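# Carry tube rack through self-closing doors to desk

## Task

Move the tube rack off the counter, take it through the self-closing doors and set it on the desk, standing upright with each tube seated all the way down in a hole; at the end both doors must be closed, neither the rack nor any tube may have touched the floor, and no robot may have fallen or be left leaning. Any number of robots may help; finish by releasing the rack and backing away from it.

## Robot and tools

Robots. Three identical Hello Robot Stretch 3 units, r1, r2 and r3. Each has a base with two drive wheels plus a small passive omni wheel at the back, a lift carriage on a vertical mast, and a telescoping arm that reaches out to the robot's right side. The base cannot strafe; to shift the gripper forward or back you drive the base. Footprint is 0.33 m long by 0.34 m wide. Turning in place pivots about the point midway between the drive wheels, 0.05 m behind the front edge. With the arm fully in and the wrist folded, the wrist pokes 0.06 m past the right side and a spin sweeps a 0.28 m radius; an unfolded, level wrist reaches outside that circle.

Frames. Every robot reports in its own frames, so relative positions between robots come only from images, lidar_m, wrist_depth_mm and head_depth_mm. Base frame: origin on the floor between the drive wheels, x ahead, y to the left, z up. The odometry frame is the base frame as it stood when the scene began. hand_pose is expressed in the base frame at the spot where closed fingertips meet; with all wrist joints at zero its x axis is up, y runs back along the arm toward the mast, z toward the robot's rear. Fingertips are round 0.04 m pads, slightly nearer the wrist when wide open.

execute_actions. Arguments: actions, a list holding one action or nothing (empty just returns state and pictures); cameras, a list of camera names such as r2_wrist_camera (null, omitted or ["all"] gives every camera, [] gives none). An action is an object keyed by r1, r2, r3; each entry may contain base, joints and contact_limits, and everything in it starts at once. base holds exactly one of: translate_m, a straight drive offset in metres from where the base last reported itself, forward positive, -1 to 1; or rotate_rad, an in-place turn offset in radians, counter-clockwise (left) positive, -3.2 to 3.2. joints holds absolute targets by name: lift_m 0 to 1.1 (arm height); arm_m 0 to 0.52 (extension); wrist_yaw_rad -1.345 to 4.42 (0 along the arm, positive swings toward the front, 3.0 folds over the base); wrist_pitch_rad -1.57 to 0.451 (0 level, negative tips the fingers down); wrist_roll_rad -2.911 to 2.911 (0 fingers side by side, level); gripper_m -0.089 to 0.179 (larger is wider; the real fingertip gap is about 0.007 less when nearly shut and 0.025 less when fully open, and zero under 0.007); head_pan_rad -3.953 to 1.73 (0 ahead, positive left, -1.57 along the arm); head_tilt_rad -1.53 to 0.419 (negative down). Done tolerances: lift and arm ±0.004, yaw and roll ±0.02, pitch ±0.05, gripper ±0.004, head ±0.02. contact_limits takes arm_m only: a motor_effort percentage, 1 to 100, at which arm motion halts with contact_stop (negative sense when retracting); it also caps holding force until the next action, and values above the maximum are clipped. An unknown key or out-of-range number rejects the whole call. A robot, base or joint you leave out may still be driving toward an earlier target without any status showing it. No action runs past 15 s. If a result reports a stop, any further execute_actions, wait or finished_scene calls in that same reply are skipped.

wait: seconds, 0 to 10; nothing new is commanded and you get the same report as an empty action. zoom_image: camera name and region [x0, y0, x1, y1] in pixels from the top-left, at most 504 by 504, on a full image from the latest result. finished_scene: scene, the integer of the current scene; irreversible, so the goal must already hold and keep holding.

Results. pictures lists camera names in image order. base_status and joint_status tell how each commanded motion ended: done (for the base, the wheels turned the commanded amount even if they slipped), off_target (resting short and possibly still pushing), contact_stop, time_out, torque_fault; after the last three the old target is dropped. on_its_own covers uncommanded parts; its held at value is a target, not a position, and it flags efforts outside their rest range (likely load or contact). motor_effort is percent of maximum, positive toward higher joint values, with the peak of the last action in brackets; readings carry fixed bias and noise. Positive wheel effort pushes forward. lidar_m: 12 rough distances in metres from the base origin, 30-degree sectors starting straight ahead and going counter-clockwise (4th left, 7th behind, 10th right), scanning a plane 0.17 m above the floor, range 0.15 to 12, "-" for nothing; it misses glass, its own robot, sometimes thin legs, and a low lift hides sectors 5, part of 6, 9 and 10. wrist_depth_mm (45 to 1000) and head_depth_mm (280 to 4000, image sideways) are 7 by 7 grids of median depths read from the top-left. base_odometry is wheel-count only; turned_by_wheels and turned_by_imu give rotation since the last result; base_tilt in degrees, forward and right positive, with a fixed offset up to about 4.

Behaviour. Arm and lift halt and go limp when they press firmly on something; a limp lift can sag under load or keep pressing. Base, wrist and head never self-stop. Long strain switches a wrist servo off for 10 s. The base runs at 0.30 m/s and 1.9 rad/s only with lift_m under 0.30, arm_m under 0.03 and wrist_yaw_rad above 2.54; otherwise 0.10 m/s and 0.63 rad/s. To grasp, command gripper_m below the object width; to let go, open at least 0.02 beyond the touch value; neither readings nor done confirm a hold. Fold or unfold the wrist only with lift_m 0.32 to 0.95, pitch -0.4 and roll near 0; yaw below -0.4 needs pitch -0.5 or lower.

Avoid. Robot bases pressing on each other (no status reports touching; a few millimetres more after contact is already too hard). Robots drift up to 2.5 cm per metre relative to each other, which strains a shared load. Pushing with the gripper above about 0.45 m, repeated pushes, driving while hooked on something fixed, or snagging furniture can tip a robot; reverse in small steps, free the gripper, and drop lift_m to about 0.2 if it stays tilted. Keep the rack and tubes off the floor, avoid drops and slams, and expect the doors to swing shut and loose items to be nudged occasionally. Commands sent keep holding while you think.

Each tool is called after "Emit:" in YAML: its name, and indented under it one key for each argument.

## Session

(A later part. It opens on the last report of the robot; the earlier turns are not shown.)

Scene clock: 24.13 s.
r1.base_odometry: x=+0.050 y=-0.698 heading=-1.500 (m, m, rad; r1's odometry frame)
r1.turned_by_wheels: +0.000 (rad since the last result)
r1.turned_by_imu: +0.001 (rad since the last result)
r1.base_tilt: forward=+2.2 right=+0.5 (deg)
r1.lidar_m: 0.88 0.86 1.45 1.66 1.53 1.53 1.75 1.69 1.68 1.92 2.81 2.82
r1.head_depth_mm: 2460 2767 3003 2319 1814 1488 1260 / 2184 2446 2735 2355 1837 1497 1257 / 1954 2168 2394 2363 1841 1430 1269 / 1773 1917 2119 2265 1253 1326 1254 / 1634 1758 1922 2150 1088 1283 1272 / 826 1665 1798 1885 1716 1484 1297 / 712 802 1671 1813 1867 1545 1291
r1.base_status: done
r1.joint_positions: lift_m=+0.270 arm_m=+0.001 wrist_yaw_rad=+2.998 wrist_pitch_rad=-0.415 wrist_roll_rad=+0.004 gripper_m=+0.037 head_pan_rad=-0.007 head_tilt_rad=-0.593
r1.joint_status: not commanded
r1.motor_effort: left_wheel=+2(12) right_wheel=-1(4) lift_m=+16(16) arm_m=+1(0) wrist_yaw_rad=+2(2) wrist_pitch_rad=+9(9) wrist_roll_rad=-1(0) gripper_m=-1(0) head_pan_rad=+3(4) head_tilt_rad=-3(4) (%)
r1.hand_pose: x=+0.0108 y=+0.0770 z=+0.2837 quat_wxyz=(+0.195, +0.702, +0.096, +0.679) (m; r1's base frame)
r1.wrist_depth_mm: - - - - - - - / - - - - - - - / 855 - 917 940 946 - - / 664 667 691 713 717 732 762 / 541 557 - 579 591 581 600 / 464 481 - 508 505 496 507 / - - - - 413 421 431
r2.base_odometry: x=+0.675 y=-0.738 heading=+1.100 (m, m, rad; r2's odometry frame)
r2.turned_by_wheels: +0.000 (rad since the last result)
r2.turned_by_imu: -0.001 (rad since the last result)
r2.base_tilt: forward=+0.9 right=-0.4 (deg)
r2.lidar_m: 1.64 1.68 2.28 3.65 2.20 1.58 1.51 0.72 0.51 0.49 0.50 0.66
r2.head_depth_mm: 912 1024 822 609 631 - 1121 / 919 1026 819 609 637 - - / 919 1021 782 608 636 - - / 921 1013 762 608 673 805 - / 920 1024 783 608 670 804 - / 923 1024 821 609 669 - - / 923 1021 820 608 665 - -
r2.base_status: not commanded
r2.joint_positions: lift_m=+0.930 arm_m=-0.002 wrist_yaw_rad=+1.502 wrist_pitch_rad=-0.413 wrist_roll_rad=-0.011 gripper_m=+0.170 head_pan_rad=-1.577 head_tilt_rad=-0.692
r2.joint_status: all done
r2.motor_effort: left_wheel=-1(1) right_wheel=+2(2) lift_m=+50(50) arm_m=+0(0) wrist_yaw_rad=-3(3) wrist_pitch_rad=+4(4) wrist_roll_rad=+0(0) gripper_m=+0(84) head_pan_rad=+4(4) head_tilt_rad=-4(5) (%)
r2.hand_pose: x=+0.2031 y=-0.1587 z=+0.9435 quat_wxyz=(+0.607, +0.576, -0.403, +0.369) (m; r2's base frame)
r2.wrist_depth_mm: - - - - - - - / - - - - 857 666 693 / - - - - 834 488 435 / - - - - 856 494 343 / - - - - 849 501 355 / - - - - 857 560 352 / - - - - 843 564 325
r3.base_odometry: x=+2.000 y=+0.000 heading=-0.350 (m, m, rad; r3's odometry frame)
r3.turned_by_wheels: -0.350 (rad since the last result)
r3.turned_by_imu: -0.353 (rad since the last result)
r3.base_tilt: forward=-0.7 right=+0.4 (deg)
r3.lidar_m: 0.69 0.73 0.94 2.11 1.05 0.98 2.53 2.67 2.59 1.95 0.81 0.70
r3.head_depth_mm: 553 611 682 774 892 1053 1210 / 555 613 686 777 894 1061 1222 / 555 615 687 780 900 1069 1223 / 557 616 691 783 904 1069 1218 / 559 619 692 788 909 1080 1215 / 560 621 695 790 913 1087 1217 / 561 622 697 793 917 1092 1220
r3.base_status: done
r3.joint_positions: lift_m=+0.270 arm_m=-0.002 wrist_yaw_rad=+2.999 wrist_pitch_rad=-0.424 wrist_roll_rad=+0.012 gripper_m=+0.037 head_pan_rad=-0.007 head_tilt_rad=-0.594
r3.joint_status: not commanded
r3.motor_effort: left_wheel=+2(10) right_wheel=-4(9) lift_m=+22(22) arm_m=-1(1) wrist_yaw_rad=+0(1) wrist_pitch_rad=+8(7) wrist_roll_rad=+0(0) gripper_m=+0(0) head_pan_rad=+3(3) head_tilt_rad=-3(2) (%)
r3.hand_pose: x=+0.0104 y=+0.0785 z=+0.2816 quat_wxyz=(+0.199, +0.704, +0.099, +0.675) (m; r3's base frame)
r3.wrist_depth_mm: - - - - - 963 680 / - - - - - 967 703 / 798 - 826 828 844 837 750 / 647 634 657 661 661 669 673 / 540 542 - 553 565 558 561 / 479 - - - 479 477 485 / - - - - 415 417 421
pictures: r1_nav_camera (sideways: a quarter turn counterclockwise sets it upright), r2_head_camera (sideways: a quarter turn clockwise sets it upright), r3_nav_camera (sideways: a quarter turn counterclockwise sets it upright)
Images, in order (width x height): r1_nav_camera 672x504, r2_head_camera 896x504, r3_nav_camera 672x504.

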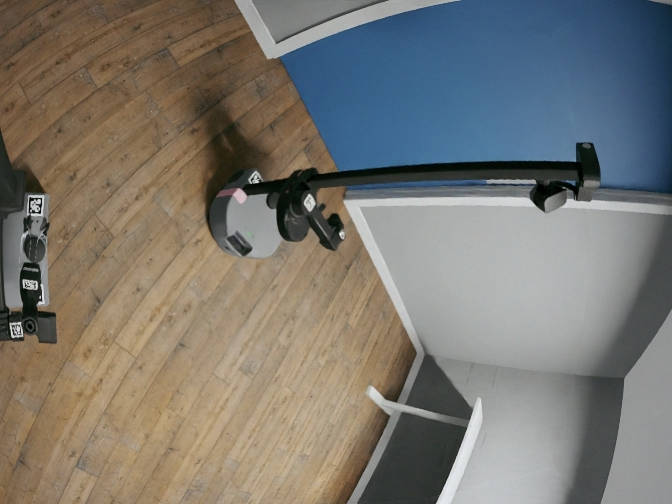

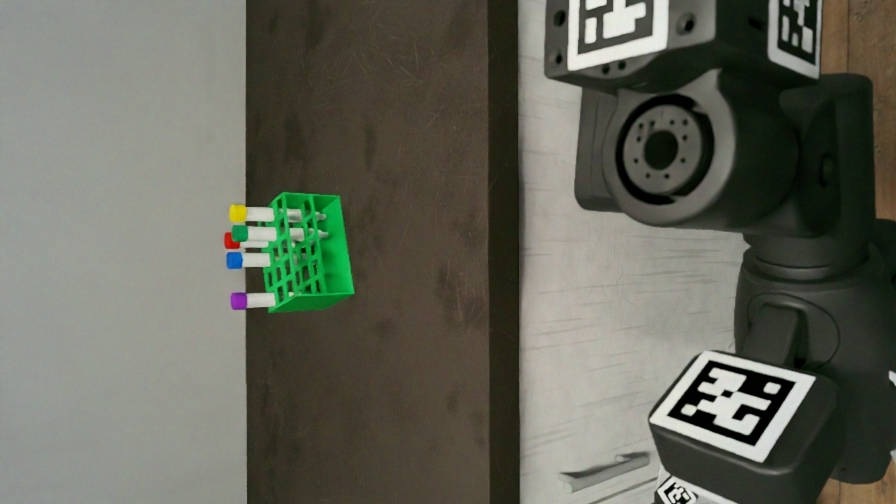

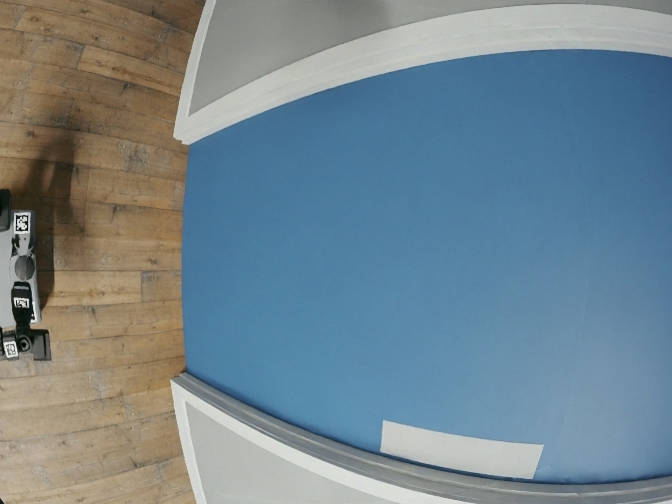

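Emit:
execute_actions:
  actions:
    - {"r2":{"joints":{"lift_m":0.97,"wrist_pitch_rad":0,"wrist_roll_rad":0,"gripper_m":0.179}},"r3":{"base":{"translate_m":0.6}}}
  cameras: []

Emit:
execute_actions:
  actions:
    - {"r2":{"joints":{"wrist_yaw_rad":0}},"r3":{"base":{"translate_m":0.5},"joints":{"lift_m":0.31}}}
  cameras: ["r2_wrist_camera","r3_nav_camera","r2_head_camera"]

Scene clock: 28.67 s.
r1.base_odometry: x=+0.050 y=-0.698 heading=-1.500 (m, m, rad; r1's odometry frame)
r1.turned_by_wheels: +0.000 (rad since the last result)
r1.turned_by_imu: +0.000 (rad since the last result)
r1.base_tilt: forward=+2.2 right=+0.5 (deg)
r1.lidar_m: 1.79 1.40 1.44 1.67 1.53 1.53 1.75 1.69 1.69 1.92 2.82 2.82
r1.head_depth_mm: 2500 2737 2993 2323 1819 1486 1253 / 2177 2438 2729 2345 1819 1501 1269 / 1955 2145 2410 2361 1854 1504 1266 / 1772 1925 2120 2281 1861 1518 1276 / 1625 1767 1930 2138 1877 1523 1288 / 1529 1671 1818 1993 1751 1528 1297 / 1465 1568 1683 1704 1661 1541 1303
r1.base_status: not commanded
r1.joint_positions: lift_m=+0.270 arm_m=+0.001 wrist_yaw_rad=+2.998 wrist_pitch_rad=-0.415 wrist_roll_rad=+0.004 gripper_m=+0.037 head_pan_rad=-0.007 head_tilt_rad=-0.593
r1.joint_status: not commanded
r1.motor_effort: left_wheel=+2(2) right_wheel=-1(1) lift_m=+16(16) arm_m=+0(0) wrist_yaw_rad=+3(2) wrist_pitch_rad=+10(9) wrist_roll_rad=+0(0) gripper_m=+0(1) head_pan_rad=+3(4) head_tilt_rad=-4(3) (%)
r1.hand_pose: x=+0.0108 y=+0.0770 z=+0.2837 quat_wxyz=(+0.195, +0.702, +0.096, +0.679) (m; r1's base frame)
r1.wrist_depth_mm: - - - - - - - / - - - - - - - / 858 - 891 891 977 941 - / 663 690 696 691 722 739 771 / 552 553 - 568 581 596 599 / 466 476 - 507 508 493 505 / - - - - 419 428 430
r2.base_odometry: x=+0.675 y=-0.738 heading=+1.100 (m, m, rad; r2's odometry frame)
r2.turned_by_wheels: +0.000 (rad since the last result)
r2.turned_by_imu: -0.001 (rad since the last result)
r2.base_tilt: forward=+1.1 right=-0.2 (deg)
r2.lidar_m: 1.64 1.69 2.27 3.65 2.20 1.58 1.51 0.73 0.51 0.49 0.50 0.66
r2.head_depth_mm: 916 1025 820 656 - - 1109 / 916 1026 823 607 - - 1110 / 917 1022 781 608 - - 1123 / 919 1016 763 609 671 - 1132 / 921 1025 780 608 671 - 1113 / 921 1025 819 608 - - 1108 / 925 1023 818 607 - - 1107
r2.base_status: not commanded
r2.joint_positions: lift_m=+0.970 arm_m=-0.002 wrist_yaw_rad=+1.502 wrist_pitch_rad=-0.021 wrist_roll_rad=-0.006 gripper_m=+0.179 head_pan_rad=-1.577 head_tilt_rad=-0.692
r2.joint_status: all done
r2.motor_effort: left_wheel=-1(1) right_wheel=+2(2) lift_m=+50(52) arm_m=+0(0) wrist_yaw_rad=-3(2) wrist_pitch_rad=+6(6) wrist_roll_rad=+2(3) gripper_m=+0(47) head_pan_rad=+4(4) head_tilt_rad=-4(4) (%)
r2.hand_pose: x=+0.2337 y=-0.1607 z=+1.0788 quat_wxyz=(+0.524, +0.486, -0.510, +0.479) (m; r2's base frame)
r2.wrist_depth_mm: - - - - - - - / - - - - - - - / - - - - - - - / - - - - - - - / - - - - 884 826 865 / - - - - 791 539 554 / - - - - 782 512 435
r3.base_odometry: x=+2.564 y=-0.206 heading=-0.350 (m, m, rad; r3's odometry frame)
r3.turned_by_wheels: +0.000 (rad since the last result)
r3.turned_by_imu: +0.005 (rad since the last result)
r3.base_tilt: forward=-0.7 right=+0.4 (deg)
r3.lidar_m: - - 0.15 0.48 2.19 1.50 3.13 2.97 2.33 0.28 0.15 -
r3.head_depth_mm: - - - - - - - / - - - - - - - / - - - - - - - / - - - - - - - / - - - - - - - / - - - - - - - / - - - - - - -
r3.base_status: done
r3.joint_positions: lift_m=+0.270 arm_m=-0.002 wrist_yaw_rad=+2.999 wrist_pitch_rad=-0.424 wrist_roll_rad=+0.012 gripper_m=+0.037 head_pan_rad=-0.007 head_tilt_rad=-0.594
r3.joint_status: not commanded
r3.motor_effort: left_wheel=+1(10) right_wheel=-3(9) lift_m=+22(22) arm_m=-1(1) wrist_yaw_rad=+0(0) wrist_pitch_rad=+8(7) wrist_roll_rad=+0(0) gripper_m=+0(0) head_pan_rad=+3(3) head_tilt_rad=-3(3) (%)
r3.hand_pose: x=+0.0104 y=+0.0785 z=+0.2815 quat_wxyz=(+0.199, +0.704, +0.099, +0.675) (m; r3's base frame)
r3.wrist_depth_mm: - - - 513 255 149 106 / - - - 550 260 151 107 / 805 - 821 608 265 153 108 / 642 635 653 631 269 155 108 / 541 539 - 556 248 157 109 / 479 - - - 229 158 111 / - - - - 321 152 111
pictures: none
No camera images: the call's "cameras" was empty. Leave "cameras" out to get every camera's image.

Scene clock: 34.03 s.
r1.base_odometry: x=+0.050 y=-0.698 heading=-1.500 (m, m, rad; r1's odometry frame)
r1.turned_by_wheels: +0.000 (rad since the last result)
r1.turned_by_imu: +0.000 (rad since the last result)
r1.base_tilt: forward=+2.1 right=+0.5 (deg)
r1.lidar_m: 1.79 1.44 1.44 1.66 1.53 1.53 1.75 1.68 1.68 1.92 2.82 2.82
r1.head_depth_mm: 2472 2793 3052 2328 1811 1488 1254 / 2195 2450 2745 2341 1827 1501 1265 / 1948 2144 2410 2389 1851 1505 1274 / 1790 1954 2124 2254 1860 1525 1278 / 1629 1762 1917 2139 1877 1523 1284 / 1531 1678 1830 1988 1764 1536 1295 / 1459 1567 1660 1721 1670 1539 1304
r1.base_status: not commanded
r1.joint_positions: lift_m=+0.270 arm_m=+0.001 wrist_yaw_rad=+2.998 wrist_pitch_rad=-0.415 wrist_roll_rad=+0.004 gripper_m=+0.037 head_pan_rad=-0.007 head_tilt_rad=-0.593
r1.joint_status: not commanded
r1.motor_effort: left_wheel=+2(2) right_wheel=-2(2) lift_m=+16(16) arm_m=+0(0) wrist_yaw_rad=+2(2) wrist_pitch_rad=+9(9) wrist_roll_rad=+0(1) gripper_m=+0(1) head_pan_rad=+4(3) head_tilt_rad=-3(3) (%)
r1.hand_pose: x=+0.0108 y=+0.0770 z=+0.2837 quat_wxyz=(+0.195, +0.702, +0.096, +0.679) (m; r1's base frame)
r1.wrist_depth_mm: - - - - - - - / - - - - - - - / 863 - 912 967 946 981 - / 652 687 690 710 725 750 754 / 538 545 - 573 581 594 603 / 462 481 - 512 502 490 504 / - - - - 419 426 430
r2.base_odometry: x=+0.675 y=-0.738 heading=+1.100 (m, m, rad; r2's odometry frame)
r2.turned_by_wheels: +0.000 (rad since the last result)
r2.turned_by_imu: -0.001 (rad since the last result)
r2.base_tilt: forward=+0.8 right=-0.3 (deg)
r2.lidar_m: 1.64 1.69 2.27 3.65 2.21 1.58 1.51 0.73 0.51 0.49 0.50 0.66
r2.head_depth_mm: 916 1024 842 631 - - - / 918 1026 821 599 - - 1113 / 919 1022 782 - - - 1113 / 918 1018 762 608 691 835 1109 / 921 1021 781 609 670 832 1110 / 924 1025 820 607 670 833 1111 / 922 1026 820 609 665 831 1112
r2.base_status: not commanded
r2.joint_positions: lift_m=+0.970 arm_m=-0.002 wrist_yaw_rad=+0.002 wrist_pitch_rad=-0.021 wrist_roll_rad=-0.006 gripper_m=+0.179 head_pan_rad=-1.577 head_tilt_rad=-0.692
r2.joint_status: all done
r2.motor_effort: left_wheel=-1(2) right_wheel=+2(2) lift_m=+50(50) arm_m=+0(0) wrist_yaw_rad=-3(3) wrist_pitch_rad=+6(6) wrist_roll_rad=+2(2) gripper_m=+0(0) head_pan_rad=+4(5) head_tilt_rad=-5(5) (%)
r2.hand_pose: x=-0.0209 y=-0.3988 z=+1.0788 quat_wxyz=(+0.709, +0.009, -0.705, -0.007) (m; r2's base frame)
r2.wrist_depth_mm: 829 819 814 835 839 862 880 / 838 831 836 830 855 887 883 / 870 862 877 903 884 911 893 / 854 882 866 914 917 908 941 / 704 698 652 632 783 857 841 / - 477 488 506 518 530 561 / - 368 369 382 390 396 436
r3.base_odometry: x=+3.033 y=-0.377 heading=-0.349 (m, m, rad; r3's odometry frame)
r3.turned_by_wheels: +0.001 (rad since the last result)
r3.turned_by_imu: -0.107 (rad since the last result)
r3.base_tilt: forward=-0.9 right=+0.4 (deg)
r3.lidar_m: - - 0.15 0.19 2.13 1.53 3.15 3.26 2.34 0.25 0.15 -
r3.head_depth_mm: - - - - - - - / - - - - - - - / - - - - - - - / - - - - - - - / - - - - - - - / - - - - - - - / - - - - - - -
r3.base_status: translate_m off_target (by the wheels' count: +0.4998 of +0.5000)
r3.joint_positions: lift_m=+0.310 arm_m=-0.002 wrist_yaw_rad=+3.001 wrist_pitch_rad=-0.427 wrist_roll_rad=+0.012 gripper_m=+0.037 head_pan_rad=+0.014 head_tilt_rad=-0.598
r3.joint_status: all done
r3.on_its_own: left_wheel is at rest, and its effort (+45) is outside its rest range (-18 to +18)
r3.motor_effort: left_wheel=+45(75) right_wheel=+8(81) lift_m=+31(44) arm_m=-1(1) wrist_yaw_rad=+0(13) wrist_pitch_rad=+9(10) wrist_roll_rad=+0(0) gripper_m=+0(0) head_pan_rad=-6(8) head_tilt_rad=-1(4) (%)
r3.hand_pose: x=+0.0101 y=+0.0782 z=+0.3205 quat_wxyz=(+0.199, +0.704, +0.100, +0.675) (m; r3's base frame)
r3.wrist_depth_mm: - - - 298 137 89 66 / - - - 321 141 91 67 / 876 - 810 349 147 93 68 / 703 699 689 395 153 95 69 / 591 592 - 562 145 98 71 / 508 512 - 460 138 100 72 / 461 - - - 187 98 73
pictures: r2_head_camera (sideways: a quarter turn clockwise sets it upright), r2_wrist_camera, r3_nav_camera (sideways: a quarter turn counterclockwise sets it upright)
Images, in order (width x height): r2_head_camera 896x504, r2_wrist_camera 644x364, r3_nav_camera 672x504.

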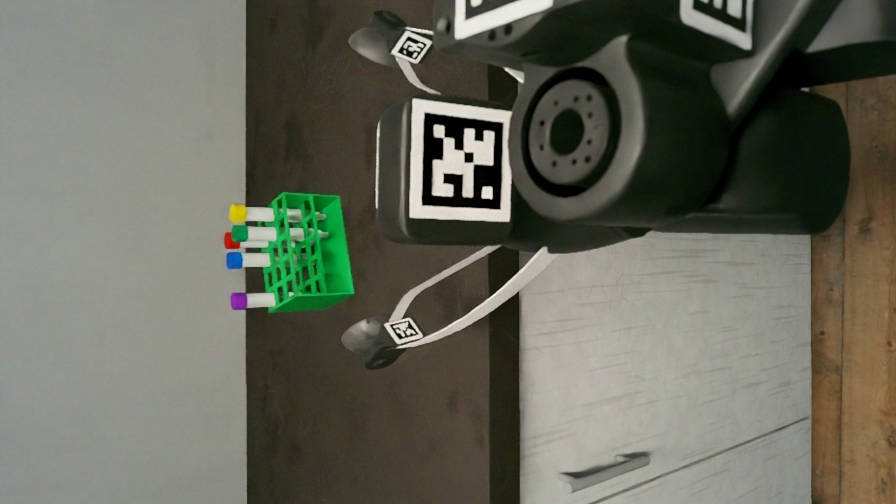

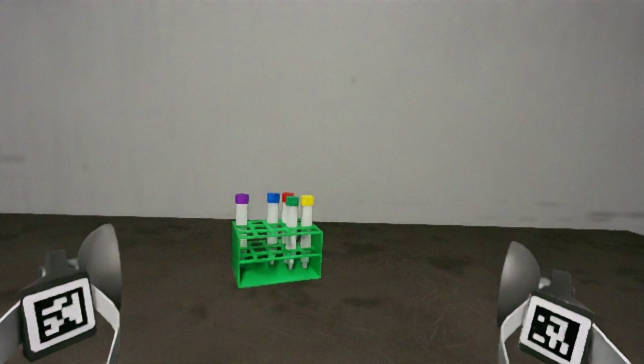

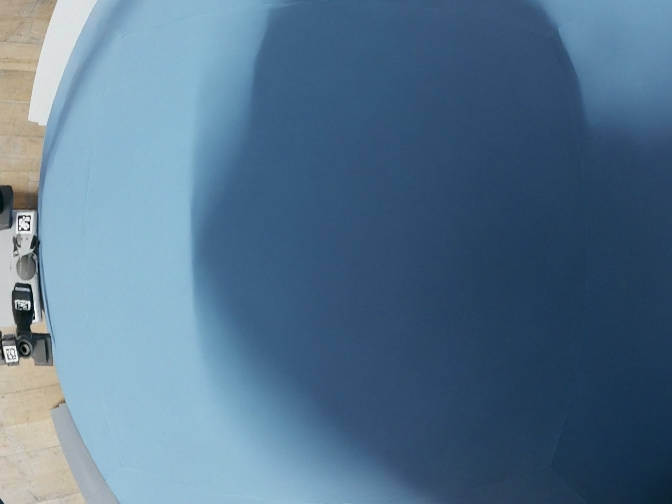

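Emit:
execute_actions:
  actions:
    - {"r2":{"base":{"rotate_rad":0.22}},"r3":{"base":{"translate_m":-0.15}}}
  cameras: []

Emit:
execute_actions:
  actions:
    - {"r2":{"base":{"translate_m":-0.1},"joints":{"lift_m":0.9}},"r3":{"base":{"rotate_rad":0.22},"joints":{"head_tilt_rad":-1.2}}}
  cameras: ["r2_wrist_camera","r3_nav_camera","r2_head_camera"]

Scene clock: 37.97 s.
r1.base_odometry: x=+0.050 y=-0.698 heading=-1.500 (m, m, rad; r1's odometry frame)
r1.turned_by_wheels: +0.000 (rad since the last result)
r1.turned_by_imu: +0.000 (rad since the last result)
r1.base_tilt: forward=+2.1 right=+0.5 (deg)
r1.lidar_m: 1.80 1.30 1.44 1.67 1.53 1.53 1.74 1.68 1.68 1.93 2.82 2.82
r1.head_depth_mm: 2494 2795 3099 2348 1815 1487 1262 / 2172 2424 2754 2359 1822 1499 1261 / 1961 2166 2377 2360 1841 1503 1271 / 1772 1936 2139 2269 1857 1511 1280 / 1626 1747 1931 2146 1887 1540 1287 / 1540 1668 1822 2004 1642 1526 1299 / 1453 1553 1669 1633 1614 1516 1298
r1.base_status: not commanded
r1.joint_positions: lift_m=+0.270 arm_m=+0.001 wrist_yaw_rad=+2.998 wrist_pitch_rad=-0.415 wrist_roll_rad=+0.004 gripper_m=+0.037 head_pan_rad=-0.007 head_tilt_rad=-0.593
r1.joint_status: not commanded
r1.motor_effort: left_wheel=+2(3) right_wheel=-1(1) lift_m=+16(16) arm_m=+0(0) wrist_yaw_rad=+2(2) wrist_pitch_rad=+9(10) wrist_roll_rad=-1(0) gripper_m=+0(1) head_pan_rad=+4(4) head_tilt_rad=-3(4) (%)
r1.hand_pose: x=+0.0108 y=+0.0770 z=+0.2837 quat_wxyz=(+0.195, +0.702, +0.096, +0.679) (m; r1's base frame)
r1.wrist_depth_mm: - - - - - - - / - - - - - - - / 838 - 919 921 952 984 - / 672 672 698 707 716 756 758 / 553 548 - 570 577 597 595 / 461 477 - 506 507 489 503 / - - - - 413 431 435
r2.base_odometry: x=+0.675 y=-0.738 heading=+1.320 (m, m, rad; r2's odometry frame)
r2.turned_by_wheels: +0.220 (rad since the last result)
r2.turned_by_imu: +0.221 (rad since the last result)
r2.base_tilt: forward=+0.9 right=-0.4 (deg)
r2.lidar_m: 1.64 1.84 2.97 3.45 1.82 1.52 1.51 0.60 0.49 0.49 0.54 0.85
r2.head_depth_mm: 882 976 818 632 - - - / 903 996 748 598 - - 1108 / 925 1025 780 - - - 1107 / 947 1048 822 607 710 861 1112 / 971 1075 860 609 714 899 1132 / 998 1096 818 631 737 948 1152 / 1023 1117 820 657 778 1003 1155
r2.base_status: done
r2.joint_positions: lift_m=+0.970 arm_m=-0.002 wrist_yaw_rad=+0.001 wrist_pitch_rad=-0.021 wrist_roll_rad=-0.006 gripper_m=+0.179 head_pan_rad=-1.577 head_tilt_rad=-0.692
r2.joint_status: not commanded
r2.motor_effort: left_wheel=-2(6) right_wheel=+2(6) lift_m=+51(50) arm_m=+0(0) wrist_yaw_rad=-1(2) wrist_pitch_rad=+7(6) wrist_roll_rad=+2(2) gripper_m=+0(1) head_pan_rad=+5(4) head_tilt_rad=-4(5) (%)
r2.hand_pose: x=-0.0212 y=-0.3988 z=+1.0788 quat_wxyz=(+0.709, +0.008, -0.705, -0.007) (m; r2's base frame)
r2.wrist_depth_mm: 986 922 875 877 825 767 719 / - 941 903 855 829 797 740 / - 992 925 887 845 832 782 / - - 986 908 862 843 794 / 711 704 717 695 551 851 803 / - 482 495 506 500 522 556 / - 364 374 382 389 396 428
r3.base_odometry: x=+2.892 y=-0.326 heading=-0.349 (m, m, rad; r3's odometry frame)
r3.turned_by_wheels: +0.000 (rad since the last result)
r3.turned_by_imu: -0.002 (rad since the last result)
r3.base_tilt: forward=-0.7 right=+0.4 (deg)
r3.lidar_m: 0.21 0.21 0.28 0.51 2.12 1.39 3.00 3.09 2.82 0.55 0.30 0.22
r3.head_depth_mm: - - - - - 288 332 / - - - - - - 328 / - - - - - - 324 / - - - - - - 320 / - - - - - - 316 / - - - - - - 312 / - - - - - - 308
r3.base_status: done
r3.joint_positions: lift_m=+0.310 arm_m=-0.002 wrist_yaw_rad=+3.001 wrist_pitch_rad=-0.427 wrist_roll_rad=+0.012 gripper_m=+0.037 head_pan_rad=+0.007 head_tilt_rad=-0.596
r3.joint_status: not commanded
r3.motor_effort: left_wheel=+0(39) right_wheel=-1(8) lift_m=+30(30) arm_m=-1(1) wrist_yaw_rad=-1(1) wrist_pitch_rad=+9(9) wrist_roll_rad=+0(0) gripper_m=+0(0) head_pan_rad=-2(6) head_tilt_rad=-2(2) (%)
r3.hand_pose: x=+0.0101 y=+0.0782 z=+0.3205 quat_wxyz=(+0.199, +0.704, +0.100, +0.675) (m; r3's base frame)
r3.wrist_depth_mm: - - - 648 444 291 214 / - - - 698 462 296 218 / 868 - 892 706 482 304 223 / 710 690 711 705 493 310 226 / 587 598 - 611 482 320 230 / 510 514 - 534 449 326 235 / 459 - - - 453 322 239
pictures: none
No camera images: the call's "cameras" was empty. Leave "cameras" out to get every camera's image.

Scene clock: 40.37 s.
r1.base_odometry: x=+0.050 y=-0.698 heading=-1.500 (m, m, rad; r1's odometry frame)
r1.turned_by_wheels: +0.000 (rad since the last result)
r1.turned_by_imu: +0.000 (rad since the last result)
r1.base_tilt: forward=+2.2 right=+0.4 (deg)
r1.lidar_m: 1.79 1.28 1.44 1.66 1.53 1.53 1.75 1.69 1.68 1.92 2.83 2.82
r1.head_depth_mm: 2476 2813 3041 2347 1812 1487 1252 / 2179 2446 2776 2370 1834 1495 1266 / 1956 2148 2392 2378 1844 1504 1268 / 1778 1938 2121 2286 1862 1518 1284 / 1621 1753 1911 2150 1877 1532 1281 / 1535 1678 1826 1996 1659 1533 1294 / 1451 1558 1693 1448 1615 1549 1298
r1.base_status: not commanded
r1.joint_positions: lift_m=+0.270 arm_m=+0.001 wrist_yaw_rad=+2.998 wrist_pitch_rad=-0.415 wrist_roll_rad=+0.004 gripper_m=+0.037 head_pan_rad=-0.007 head_tilt_rad=-0.593
r1.joint_status: not commanded
r1.motor_effort: left_wheel=+2(2) right_wheel=-1(2) lift_m=+16(16) arm_m=+0(1) wrist_yaw_rad=+2(2) wrist_pitch_rad=+9(9) wrist_roll_rad=-1(0) gripper_m=-1(1) head_pan_rad=+4(4) head_tilt_rad=-4(4) (%)
r1.hand_pose: x=+0.0108 y=+0.0770 z=+0.2837 quat_wxyz=(+0.195, +0.702, +0.096, +0.679) (m; r1's base frame)
r1.wrist_depth_mm: - - - - - - - / - - - - - - - / 885 - 899 933 974 990 - / 653 666 691 703 733 752 761 / 547 549 - 575 591 593 605 / 462 480 - 510 505 494 505 / - - - - 419 425 428
r2.base_odometry: x=+0.650 y=-0.835 heading=+1.320 (m, m, rad; r2's odometry frame)
r2.turned_by_wheels: +0.000 (rad since the last result)
r2.turned_by_imu: +0.000 (rad since the last result)
r2.base_tilt: forward=+0.8 right=-0.4 (deg)
r2.lidar_m: 1.74 1.94 3.15 3.22 1.71 1.42 1.42 0.57 0.47 0.47 0.52 0.82
r2.head_depth_mm: 865 968 820 631 580 - - / 887 993 821 608 598 - - / 909 1008 745 609 - - - / 930 1031 772 607 660 853 1113 / 953 1053 822 632 692 865 1111 / 976 1087 819 632 718 912 1131 / 999 1102 820 630 736 962 1156
r2.base_status: done
r2.joint_positions: lift_m=+0.900 arm_m=-0.002 wrist_yaw_rad=+0.001 wrist_pitch_rad=-0.020 wrist_roll_rad=-0.006 gripper_m=+0.179 head_pan_rad=-1.577 head_tilt_rad=-0.692
r2.joint_status: all done
r2.motor_effort: left_wheel=-1(4) right_wheel=+2(4) lift_m=+31(44) arm_m=+0(1) wrist_yaw_rad=-2(2) wrist_pitch_rad=+6(7) wrist_roll_rad=+2(2) gripper_m=+0(0) head_pan_rad=+4(4) head_tilt_rad=-4(5) (%)
r2.hand_pose: x=-0.0212 y=-0.3988 z=+1.0097 quat_wxyz=(+0.709, +0.008, -0.705, -0.007) (m; r2's base frame)
r2.wrist_depth_mm: 945 933 861 828 795 757 720 / 991 923 890 847 806 782 757 / - 934 929 874 832 800 766 / 841 879 929 533 811 802 771 / 475 499 507 513 545 588 603 / - 337 347 356 364 378 402 / - 258 262 269 275 278 302
r3.base_odometry: x=+2.892 y=-0.326 heading=-0.129 (m, m, rad; r3's odometry frame)
r3.turned_by_wheels: +0.220 (rad since the last result)
r3.turned_by_imu: +0.222 (rad since the last result)
r3.base_tilt: forward=-0.7 right=+0.4 (deg)
r3.lidar_m: 0.21 0.23 0.37 2.06 2.30 1.39 3.00 2.91 2.30 0.48 0.25 0.21
r3.head_depth_mm: - - 304 401 689 1200 1131 / - - 309 421 751 1214 1131 / - - 316 444 825 1216 - / - - 322 468 916 1213 - / - - 327 496 1031 1205 - / - - 340 528 1179 1189 - / - - 355 564 1220 1173 -
r3.base_status: done
r3.joint_positions: lift_m=+0.310 arm_m=-0.002 wrist_yaw_rad=+3.001 wrist_pitch_rad=-0.427 wrist_roll_rad=+0.012 gripper_m=+0.037 head_pan_rad=+0.007 head_tilt_rad=-1.185
r3.joint_status: all done
r3.motor_effort: left_wheel=-3(8) right_wheel=+4(8) lift_m=+30(30) arm_m=-1(1) wrist_yaw_rad=-1(0) wrist_pitch_rad=+9(9) wrist_roll_rad=+0(0) gripper_m=-1(1) head_pan_rad=-2(2) head_tilt_rad=-7(41) (%)
r3.hand_pose: x=+0.0101 y=+0.0782 z=+0.3205 quat_wxyz=(+0.199, +0.704, +0.100, +0.675) (m; r3's base frame)
r3.wrist_depth_mm: - - - - 518 396 263 / - - - - 555 395 262 / 868 - 893 894 614 390 260 / 700 697 709 724 665 387 259 / 593 594 - 601 604 387 257 / 511 511 - 535 527 387 259 / 462 - - - 455 358 256
pictures: r2_head_camera (sideways: a quarter turn clockwise sets it upright), r2_wrist_camera, r3_nav_camera (sideways: a quarter turn counterclockwise sets it upright)
Images, in order (width x height): r2_head_camera 896x504, r2_wrist_camera 644x364, r3_nav_camera 672x504.

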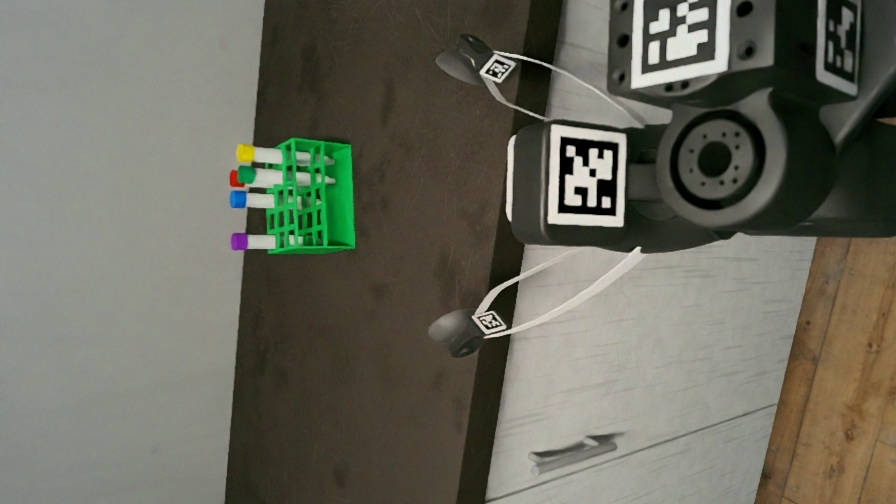

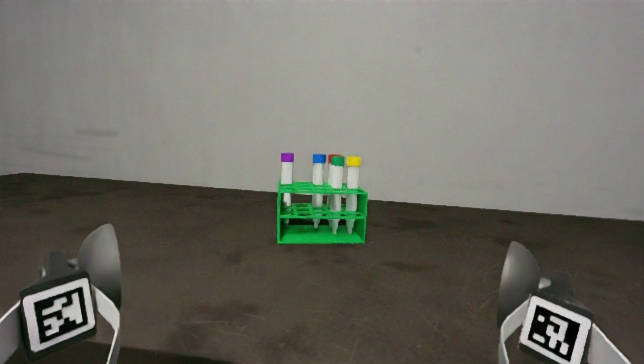

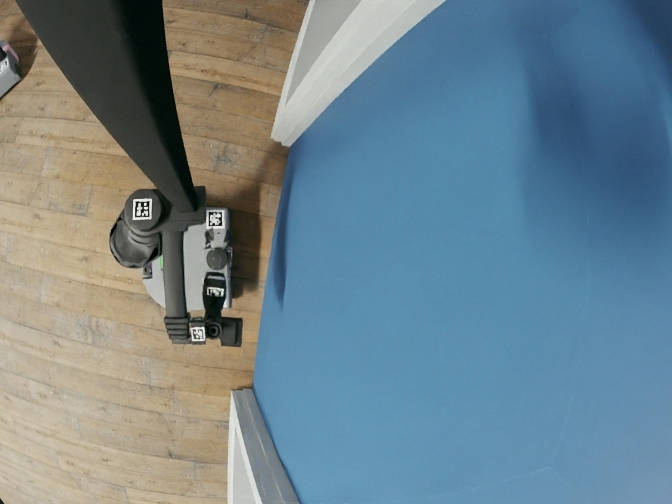

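Emit:
execute_actions:
  actions:
    - {"r2":{"base":{"translate_m":-0.01},"joints":{"lift_m":0.845,"arm_m":0.1}},"r3":{"base":{"rotate_rad":0.4}}}
  cameras: []

Emit:
execute_actions:
  actions:
    - {"r2":{"joints":{"arm_m":0.17}},"r3":{"base":{"translate_m":-0.22}}}
  cameras: ["r2_wrist_camera","r2_head_camera"]

Emit:
execute_actions:
  actions:
    - {"r3":{"base":{"rotate_rad":-0.45}}}
  cameras: []

Emit:
execute_actions:
  actions:
    - {"r3":{"base":{"translate_m":0.5}}}
  cameras: ["r3_nav_camera"]

Scene clock: 43.77 s.
r1.base_odometry: x=+0.050 y=-0.698 heading=-1.500 (m, m, rad; r1's odometry frame)
r1.turned_by_wheels: +0.000 (rad since the last result)
r1.turned_by_imu: +0.000 (rad since the last result)
r1.base_tilt: forward=+2.2 right=+0.5 (deg)
r1.lidar_m: 1.79 1.26 1.44 1.66 1.53 1.53 1.75 1.69 1.68 1.93 2.82 2.82
r1.head_depth_mm: 2468 2763 3020 2328 1827 1484 1257 / 2189 2420 2759 2372 1841 1499 1258 / 1954 2153 2381 2392 1836 1500 1271 / 1788 1942 2132 2287 1867 1514 1286 / 1623 1747 1935 2119 1876 1524 1283 / 1535 1663 1828 1961 1659 1549 1296 / 1459 1562 1681 1380 1573 1541 1302
r1.base_status: not commanded
r1.joint_positions: lift_m=+0.270 arm_m=+0.001 wrist_yaw_rad=+2.998 wrist_pitch_rad=-0.415 wrist_roll_rad=+0.004 gripper_m=+0.037 head_pan_rad=-0.007 head_tilt_rad=-0.593
r1.joint_status: not commanded
r1.motor_effort: left_wheel=+2(2) right_wheel=-1(1) lift_m=+16(16) arm_m=+1(1) wrist_yaw_rad=+2(2) wrist_pitch_rad=+9(10) wrist_roll_rad=+0(0) gripper_m=+1(0) head_pan_rad=+3(4) head_tilt_rad=-4(3) (%)
r1.hand_pose: x=+0.0108 y=+0.0770 z=+0.2837 quat_wxyz=(+0.195, +0.702, +0.096, +0.679) (m; r1's base frame)
r1.wrist_depth_mm: - - - - - - - / - - - - - - - / 864 - 898 932 924 980 - / 671 682 713 695 728 731 748 / 550 543 - 580 582 587 598 / 465 483 - 511 515 503 513 / - - - - 418 420 430
r2.base_odometry: x=+0.648 y=-0.844 heading=+1.320 (m, m, rad; r2's odometry frame)
r2.turned_by_wheels: +0.000 (rad since the last result)
r2.turned_by_imu: -0.001 (rad since the last result)
r2.base_tilt: forward=+0.9 right=-0.3 (deg)
r2.lidar_m: 1.75 1.96 3.19 3.21 1.70 1.41 1.41 0.57 0.47 0.47 0.52 0.81
r2.head_depth_mm: 869 966 821 608 - - 955 / 884 990 819 608 - - 963 / 906 1006 745 632 - 856 1085 / 929 1026 775 631 681 833 1087 / 953 1051 818 600 685 861 1114 / 977 1082 820 630 713 907 1130 / 1000 1100 821 631 733 961 1158
r2.base_status: done
r2.joint_positions: lift_m=+0.845 arm_m=+0.100 wrist_yaw_rad=+0.001 wrist_pitch_rad=-0.020 wrist_roll_rad=-0.006 gripper_m=+0.179 head_pan_rad=-1.577 head_tilt_rad=-0.692
r2.joint_status: all done
r2.motor_effort: left_wheel=-1(6) right_wheel=+2(4) lift_m=+31(31) arm_m=+5(5) wrist_yaw_rad=-3(1) wrist_pitch_rad=+6(6) wrist_roll_rad=+2(2) gripper_m=+0(0) head_pan_rad=+4(4) head_tilt_rad=-4(4) (%)
r2.hand_pose: x=-0.0212 y=-0.5003 z=+0.9548 quat_wxyz=(+0.709, +0.008, -0.705, -0.007) (m; r2's base frame)
r2.wrist_depth_mm: 850 790 771 737 703 658 632 / 873 796 770 773 729 690 654 / 879 855 783 742 734 707 669 / 547 600 609 420 731 702 673 / 320 329 336 353 371 387 403 / - 224 231 236 243 249 262 / - 172 174 178 182 186 203
r3.base_odometry: x=+2.892 y=-0.326 heading=+0.271 (m, m, rad; r3's odometry frame)
r3.turned_by_wheels: +0.400 (rad since the last result)
r3.turned_by_imu: +0.403 (rad since the last result)
r3.base_tilt: forward=-0.7 right=+0.4 (deg)
r3.lidar_m: 0.22 0.31 0.67 2.18 3.07 3.00 3.19 2.30 0.54 0.28 0.21 0.21
r3.head_depth_mm: - - 292 348 494 848 1130 / - - 306 395 595 1049 1130 / - - 330 458 749 1211 - / - 299 372 544 1005 1212 - / - 317 427 669 1236 1209 - / 293 352 501 867 1258 1192 - / 310 399 605 1060 1255 1175 -
r3.base_status: done
r3.joint_positions: lift_m=+0.310 arm_m=-0.002 wrist_yaw_rad=+3.001 wrist_pitch_rad=-0.427 wrist_roll_rad=+0.012 gripper_m=+0.037 head_pan_rad=+0.007 head_tilt_rad=-1.186
r3.joint_status: not commanded
r3.motor_effort: left_wheel=-3(8) right_wheel=+3(8) lift_m=+29(30) arm_m=-1(1) wrist_yaw_rad=-1(0) wrist_pitch_rad=+9(9) wrist_roll_rad=+0(0) gripper_m=+0(0) head_pan_rad=-2(2) head_tilt_rad=-8(7) (%)
r3.hand_pose: x=+0.0101 y=+0.0782 z=+0.3205 quat_wxyz=(+0.199, +0.704, +0.100, +0.675) (m; r3's base frame)
r3.wrist_depth_mm: - - - - - - 415 / - - - - - - 435 / 888 - 915 890 911 751 465 / 698 697 729 721 742 600 450 / 597 601 - 606 626 595 414 / 512 517 - 532 520 523 382 / 460 - - - 457 461 354
pictures: none
No camera images: the call's "cameras" was empty. Leave "cameras" out to get every camera's image.

Scene clock: 47.20 s.
r1.base_odometry: x=+0.050 y=-0.698 heading=-1.500 (m, m, rad; r1's odometry frame)
r1.turned_by_wheels: +0.000 (rad since the last result)
r1.turned_by_imu: +0.000 (rad since the last result)
r1.base_tilt: forward=+2.2 right=+0.5 (deg)
r1.lidar_m: 1.79 1.14 1.44 1.66 1.53 1.53 1.75 1.68 1.68 1.92 2.82 2.82
r1.head_depth_mm: 2484 2784 3026 2345 1814 1491 1254 / 2169 2425 2733 2341 1824 1500 1269 / 1951 2166 2395 2355 1859 1507 1268 / 1770 1936 2128 2253 1794 1518 1274 / 1631 1739 1920 1539 1633 1518 1285 / 1534 1668 1801 1309 1559 1535 1285 / 977 1494 1660 1806 1866 1540 1296
r1.base_status: not commanded
r1.joint_positions: lift_m=+0.270 arm_m=+0.001 wrist_yaw_rad=+2.998 wrist_pitch_rad=-0.415 wrist_roll_rad=+0.004 gripper_m=+0.037 head_pan_rad=-0.007 head_tilt_rad=-0.593
r1.joint_status: not commanded
r1.motor_effort: left_wheel=+2(2) right_wheel=-2(1) lift_m=+16(16) arm_m=+0(0) wrist_yaw_rad=+2(2) wrist_pitch_rad=+9(9) wrist_roll_rad=-1(0) gripper_m=-2(0) head_pan_rad=+4(3) head_tilt_rad=-4(4) (%)
r1.hand_pose: x=+0.0108 y=+0.0770 z=+0.2837 quat_wxyz=(+0.195, +0.702, +0.096, +0.679) (m; r1's base frame)
r1.wrist_depth_mm: - - - - - - - / - - - - - - - / 863 - 892 932 966 980 - / 675 673 694 708 718 756 764 / 548 542 - 576 578 603 610 / 468 478 - 505 505 497 507 / - - - - 418 426 434
r2.base_odometry: x=+0.648 y=-0.844 heading=+1.320 (m, m, rad; r2's odometry frame)
r2.turned_by_wheels: +0.000 (rad since the last result)
r2.turned_by_imu: -0.001 (rad since the last result)
r2.base_tilt: forward=+0.9 right=-0.4 (deg)
r2.lidar_m: 1.75 1.96 3.15 3.22 1.70 1.41 1.40 0.57 0.47 0.47 0.52 0.82
r2.head_depth_mm: 864 967 820 657 - 758 946 / 887 991 821 - - 751 967 / 908 1004 746 - - 782 1089 / 930 1024 773 632 667 821 1093 / 950 1054 820 608 684 862 1112 / 972 1083 820 631 716 907 1133 / 999 1101 820 631 734 958 1158
r2.base_status: not commanded
r2.joint_positions: lift_m=+0.845 arm_m=+0.170 wrist_yaw_rad=+0.001 wrist_pitch_rad=-0.020 wrist_roll_rad=-0.006 gripper_m=+0.179 head_pan_rad=-1.577 head_tilt_rad=-0.692
r2.joint_status: all done
r2.motor_effort: left_wheel=-1(1) right_wheel=+1(2) lift_m=+31(31) arm_m=+6(5) wrist_yaw_rad=+0(1) wrist_pitch_rad=+6(6) wrist_roll_rad=+2(2) gripper_m=+0(0) head_pan_rad=+5(5) head_tilt_rad=-4(5) (%)
r2.hand_pose: x=-0.0212 y=-0.5703 z=+0.9548 quat_wxyz=(+0.709, +0.008, -0.705, -0.007) (m; r2's base frame)
r2.wrist_depth_mm: 752 731 703 669 630 624 579 / 808 737 709 667 643 608 609 / 802 772 723 662 669 636 606 / 552 592 533 344 668 654 627 / 316 329 333 339 361 390 402 / - 223 230 234 243 248 264 / - 172 174 179 182 184 201
r3.base_odometry: x=+2.680 y=-0.384 heading=+0.271 (m, m, rad; r3's odometry frame)
r3.turned_by_wheels: +0.000 (rad since the last result)
r3.turned_by_imu: -0.003 (rad since the last result)
r3.base_tilt: forward=-0.7 right=+0.3 (deg)
r3.lidar_m: 0.41 0.59 1.60 2.31 2.89 2.82 3.00 2.15 1.02 0.52 0.40 0.39
r3.head_depth_mm: 381 451 555 720 1024 1206 1135 / 407 488 611 818 1225 1214 1135 / 436 532 680 945 1270 1217 - / 470 583 766 1122 1271 1214 - / 510 646 880 1317 1262 1208 - / 557 722 1030 1346 1259 1193 - / 615 821 1120 1344 1251 1177 -
r3.base_status: done
r3.joint_positions: lift_m=+0.310 arm_m=-0.002 wrist_yaw_rad=+3.001 wrist_pitch_rad=-0.427 wrist_roll_rad=+0.012 gripper_m=+0.037 head_pan_rad=+0.007 head_tilt_rad=-1.186
r3.joint_status: not commanded
r3.motor_effort: left_wheel=-2(8) right_wheel=+3(4) lift_m=+30(30) arm_m=-1(1) wrist_yaw_rad=-1(1) wrist_pitch_rad=+9(9) wrist_roll_rad=+0(0) gripper_m=+0(0) head_pan_rad=-3(3) head_tilt_rad=-6(7) (%)
r3.hand_pose: x=+0.0101 y=+0.0782 z=+0.3205 quat_wxyz=(+0.199, +0.704, +0.100, +0.675) (m; r3's base frame)
r3.wrist_depth_mm: - - - - - - - / - - - - - - 877 / 878 - 899 904 895 930 756 / 712 702 718 723 726 735 689 / 596 595 - 601 625 614 617 / 510 512 - 534 528 524 528 / 456 - - - 454 462 458
pictures: r2_head_camera (sideways: a quarter turn clockwise sets it upright), r2_wrist_camera
Images, in order (width x height): r2_head_camera 896x504, r2_wrist_camera 644x364.

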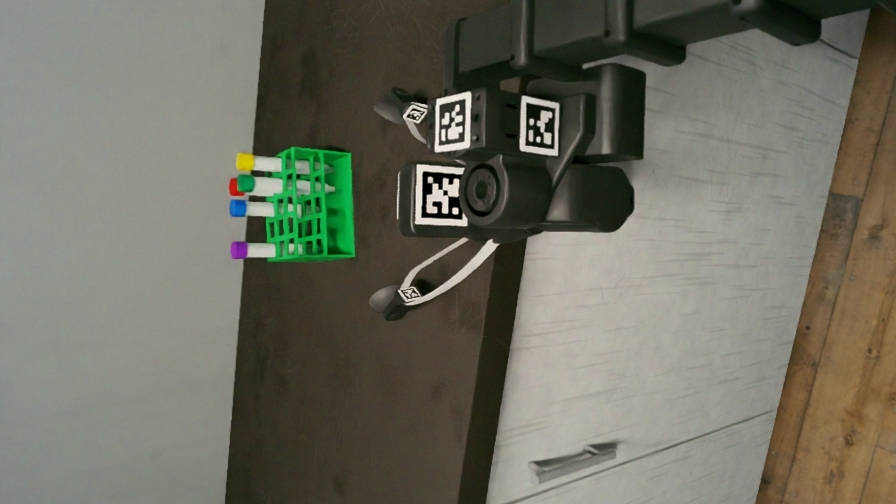

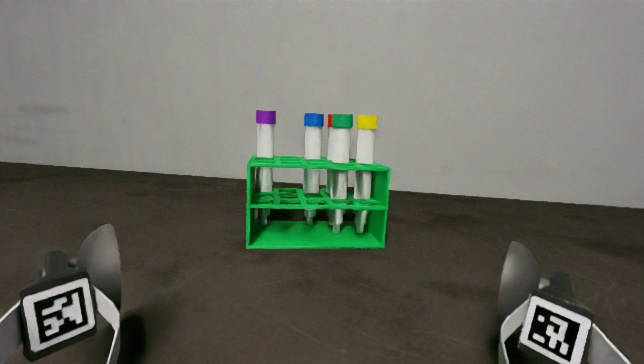

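Scene clock: 48.90 s.
r1.base_odometry: x=+0.050 y=-0.698 heading=-1.500 (m, m, rad; r1's odometry frame)
r1.turned_by_wheels: +0.000 (rad since the last result)
r1.turned_by_imu: +0.000 (rad since the last result)
r1.base_tilt: forward=+2.1 right=+0.5 (deg)
r1.lidar_m: 1.79 1.16 1.44 1.67 1.53 1.53 1.75 1.68 1.68 1.92 2.82 2.83
r1.head_depth_mm: 2466 2782 3000 2330 1817 1487 1252 / 2185 2421 2727 2341 1843 1496 1256 / 1971 2150 2420 2386 1857 1504 1272 / 1772 1937 2136 2277 1851 1525 1279 / 1634 1742 1921 1992 1639 1493 1282 / 1539 1669 1822 1865 1537 1491 1295 / 1438 1544 1608 1744 1857 1533 1304
r1.base_status: not commanded
r1.joint_positions: lift_m=+0.270 arm_m=+0.001 wrist_yaw_rad=+2.998 wrist_pitch_rad=-0.415 wrist_roll_rad=+0.004 gripper_m=+0.037 head_pan_rad=-0.007 head_tilt_rad=-0.593
r1.joint_status: not commanded
r1.motor_effort: left_wheel=+2(2) right_wheel=-1(1) lift_m=+16(16) arm_m=+0(0) wrist_yaw_rad=+2(2) wrist_pitch_rad=+9(9) wrist_roll_rad=-1(1) gripper_m=+0(1) head_pan_rad=+4(4) head_tilt_rad=-4(3) (%)
r1.hand_pose: x=+0.0108 y=+0.0770 z=+0.2837 quat_wxyz=(+0.195, +0.702, +0.096, +0.679) (m; r1's base frame)
r1.wrist_depth_mm: - - - - - - - / - - - - - - - / 851 - 941 900 958 974 - / 664 669 691 707 708 740 761 / 542 555 - 564 590 586 595 / 470 476 - 503 502 491 504 / - - - - 419 430 424
r2.base_odometry: x=+0.648 y=-0.844 heading=+1.320 (m, m, rad; r2's odometry frame)
r2.turned_by_wheels: +0.000 (rad since the last result)
r2.turned_by_imu: +0.000 (rad since the last result)
r2.base_tilt: forward=+0.9 right=-0.4 (deg)
r2.lidar_m: 1.75 1.95 3.19 3.21 1.70 1.41 1.41 0.57 0.47 0.47 0.52 0.81
r2.head_depth_mm: 865 964 818 655 - 757 945 / 886 989 818 - - 750 970 / 908 1006 746 - - 783 1086 / 927 1023 776 631 667 820 1088 / 952 1053 821 609 685 861 1110 / 976 1080 819 631 716 907 1130 / 1003 1102 820 630 734 957 1154
r2.base_status: not commanded
r2.joint_positions: lift_m=+0.845 arm_m=+0.170 wrist_yaw_rad=+0.001 wrist_pitch_rad=-0.020 wrist_roll_rad=-0.006 gripper_m=+0.179 head_pan_rad=-1.577 head_tilt_rad=-0.692
r2.joint_status: not commanded
r2.motor_effort: left_wheel=-1(0) right_wheel=+2(2) lift_m=+30(31) arm_m=+6(5) wrist_yaw_rad=-1(1) wrist_pitch_rad=+6(6) wrist_roll_rad=+2(2) gripper_m=+0(0) head_pan_rad=+4(5) head_tilt_rad=-5(3) (%)
r2.hand_pose: x=-0.0212 y=-0.5703 z=+0.9548 quat_wxyz=(+0.709, +0.008, -0.705, -0.007) (m; r2's base frame)
r2.wrist_depth_mm: 761 732 716 661 644 609 592 / 797 764 708 663 644 614 603 / 814 770 742 687 666 633 612 / 548 581 541 345 677 637 627 / 318 328 330 343 358 390 406 / - 225 231 236 241 252 261 / - 171 174 177 182 184 202
r3.base_odometry: x=+2.680 y=-0.384 heading=-0.179 (m, m, rad; r3's odometry frame)
r3.turned_by_wheels: -0.450 (rad since the last result)
r3.turned_by_imu: -0.455 (rad since the last result)
r3.base_tilt: forward=-0.7 right=+0.4 (deg)
r3.lidar_m: 0.39 0.42 0.64 2.18 2.37 1.27 2.83 2.70 2.14 0.84 0.49 0.39
r3.head_depth_mm: 377 465 608 877 1255 1211 1139 / 383 475 624 909 1275 1213 1129 / 389 484 641 944 1276 1221 - / 396 495 658 983 1270 1210 - / 402 505 675 1024 1259 1207 - / 409 515 696 1070 1262 1187 - / 416 526 716 1120 1253 1175 -
r3.base_status: done
r3.joint_positions: lift_m=+0.310 arm_m=-0.002 wrist_yaw_rad=+3.001 wrist_pitch_rad=-0.427 wrist_roll_rad=+0.012 gripper_m=+0.037 head_pan_rad=+0.007 head_tilt_rad=-1.186
r3.joint_status: not commanded
r3.motor_effort: left_wheel=+2(7) right_wheel=-4(9) lift_m=+29(30) arm_m=-1(1) wrist_yaw_rad=-1(0) wrist_pitch_rad=+9(9) wrist_roll_rad=+0(0) gripper_m=+0(0) head_pan_rad=-3(2) head_tilt_rad=-7(7) (%)
r3.hand_pose: x=+0.0101 y=+0.0782 z=+0.3205 quat_wxyz=(+0.199, +0.704, +0.100, +0.675) (m; r3's base frame)
r3.wrist_depth_mm: - - - - - 621 465 / - - - - 998 670 471 / 866 - 902 908 869 695 464 / 699 699 721 727 724 680 474 / 590 591 - 602 628 613 473 / 512 510 - 533 520 527 475 / 453 - - - 453 459 448
pictures: none
No camera images: the call's "cameras" was empty. Leave "cameras" out to get every camera's image.

Scene clock: 54.87 s.
r1.base_odometry: x=+0.050 y=-0.698 heading=-1.500 (m, m, rad; r1's odometry frame)
r1.turned_by_wheels: +0.000 (rad since the last result)
r1.turned_by_imu: +0.000 (rad since the last result)
r1.base_tilt: forward=+2.2 right=+0.5 (deg)
r1.lidar_m: 1.79 1.46 1.44 1.66 1.53 1.53 1.74 1.69 1.68 1.93 2.81 2.82
r1.head_depth_mm: 2462 2815 3021 2334 1799 1491 1256 / 2176 2421 2766 2335 1835 1501 1270 / 1942 2165 2404 2393 1841 1502 1266 / 1771 1937 2138 2289 1867 1515 1279 / 1625 1757 1923 2140 1867 1525 1280 / 1567 1772 1951 2110 1787 1541 1297 / 1549 1658 1754 1837 1735 1549 1294
r1.base_status: not commanded
r1.joint_positions: lift_m=+0.270 arm_m=+0.001 wrist_yaw_rad=+2.998 wrist_pitch_rad=-0.415 wrist_roll_rad=+0.004 gripper_m=+0.037 head_pan_rad=-0.007 head_tilt_rad=-0.593
r1.joint_status: not commanded
r1.motor_effort: left_wheel=+2(2) right_wheel=-1(1) lift_m=+16(16) arm_m=+0(0) wrist_yaw_rad=+3(2) wrist_pitch_rad=+9(9) wrist_roll_rad=-1(0) gripper_m=+0(0) head_pan_rad=+4(4) head_tilt_rad=-3(4) (%)
r1.hand_pose: x=+0.0108 y=+0.0770 z=+0.2837 quat_wxyz=(+0.195, +0.702, +0.096, +0.679) (m; r1's base frame)
r1.wrist_depth_mm: - - - - - - - / - - - - - - - / 854 - 892 940 936 986 - / 667 656 698 701 716 749 758 / 540 554 - 570 587 591 614 / 464 480 - 507 497 494 505 / - - - - 421 426 432
r2.base_odometry: x=+0.648 y=-0.844 heading=+1.320 (m, m, rad; r2's odometry frame)
r2.turned_by_wheels: +0.000 (rad since the last result)
r2.turned_by_imu: -0.001 (rad since the last result)
r2.base_tilt: forward=+1.0 right=-0.3 (deg)
r2.lidar_m: 1.75 1.96 3.19 3.21 1.70 1.41 1.41 0.57 0.47 0.47 0.52 0.82
r2.head_depth_mm: 867 964 818 658 - 760 946 / 885 992 821 - - 750 964 / 907 1005 744 - - 781 1089 / 930 1021 774 631 667 820 1090 / 952 1054 819 607 685 860 1107 / 977 1079 820 630 715 909 1131 / 999 1101 819 630 734 962 1159
r2.base_status: not commanded
r2.joint_positions: lift_m=+0.845 arm_m=+0.170 wrist_yaw_rad=+0.001 wrist_pitch_rad=-0.020 wrist_roll_rad=-0.006 gripper_m=+0.179 head_pan_rad=-1.577 head_tilt_rad=-0.692
r2.joint_status: not commanded
r2.motor_effort: left_wheel=-1(1) right_wheel=+2(1) lift_m=+31(31) arm_m=+6(6) wrist_yaw_rad=-1(0) wrist_pitch_rad=+6(6) wrist_roll_rad=+2(2) gripper_m=+0(0) head_pan_rad=+4(4) head_tilt_rad=-3(4) (%)
r2.hand_pose: x=-0.0212 y=-0.5703 z=+0.9548 quat_wxyz=(+0.709, +0.008, -0.705, -0.007) (m; r2's base frame)
r2.wrist_depth_mm: 768 740 701 669 633 600 595 / 775 782 713 689 642 631 610 / 814 788 729 678 667 627 622 / 555 597 545 345 670 648 622 / 317 330 333 342 365 385 404 / - 224 229 236 243 251 263 / - 173 174 179 183 184 201
r3.base_odometry: x=+3.172 y=-0.473 heading=-0.178 (m, m, rad; r3's odometry frame)
r3.turned_by_wheels: +0.001 (rad since the last result)
r3.turned_by_imu: -0.036 (rad since the last result)
r3.base_tilt: forward=-0.7 right=+0.4 (deg)
r3.lidar_m: - - 0.15 0.20 2.30 1.62 3.22 3.00 0.46 0.21 0.15 -
r3.head_depth_mm: - - - - - 1183 1133 / - - - - - 1180 1131 / - - - - - - - / - - - - - 801 - / - - - - - 387 - / - - - - - 1146 - / - - - - - 1149 -
r3.base_status: translate_m off_target (by the wheels' count: +0.4997 of +0.5000)
r3.joint_positions: lift_m=+0.310 arm_m=-0.002 wrist_yaw_rad=+2.999 wrist_pitch_rad=-0.427 wrist_roll_rad=+0.012 gripper_m=+0.037 head_pan_rad=-0.001 head_tilt_rad=-1.199
r3.joint_status: not commanded
r3.on_its_own: left_wheel is at rest, and its effort (+54) is outside its rest range (-18 to +18)
r3.motor_effort: left_wheel=+54(62) right_wheel=+17(74) lift_m=+30(31) arm_m=-1(1) wrist_yaw_rad=+1(14) wrist_pitch_rad=+9(9) wrist_roll_rad=+0(0) gripper_m=+0(0) head_pan_rad=+1(2) head_tilt_rad=+0(7) (%)
r3.hand_pose: x=+0.0105 y=+0.0782 z=+0.3206 quat_wxyz=(+0.200, +0.704, +0.099, +0.675) (m; r3's base frame)
r3.wrist_depth_mm: - - - 308 132 84 62 / - - - 332 136 86 63 / 876 - 859 361 141 88 64 / 704 689 718 402 146 90 65 / 592 602 - 567 139 92 66 / 506 513 - 479 131 94 67 / 464 - - - 179 91 68
pictures: r3_nav_camera (sideways: a quarter turn counterclockwise sets it upright)
Images, in order (width x height): r3_nav_camera 672x504.

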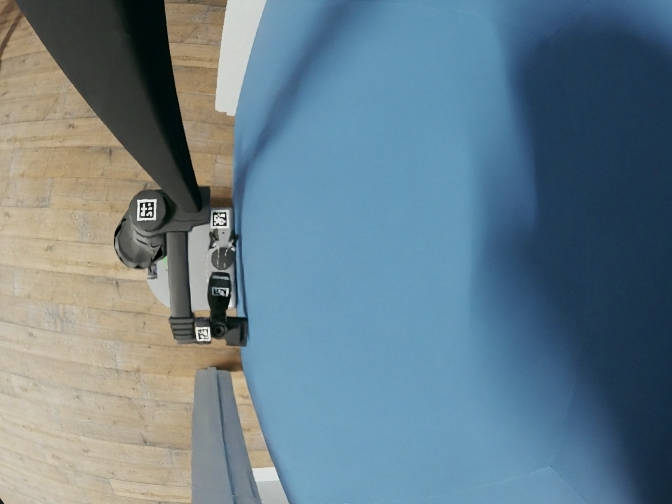

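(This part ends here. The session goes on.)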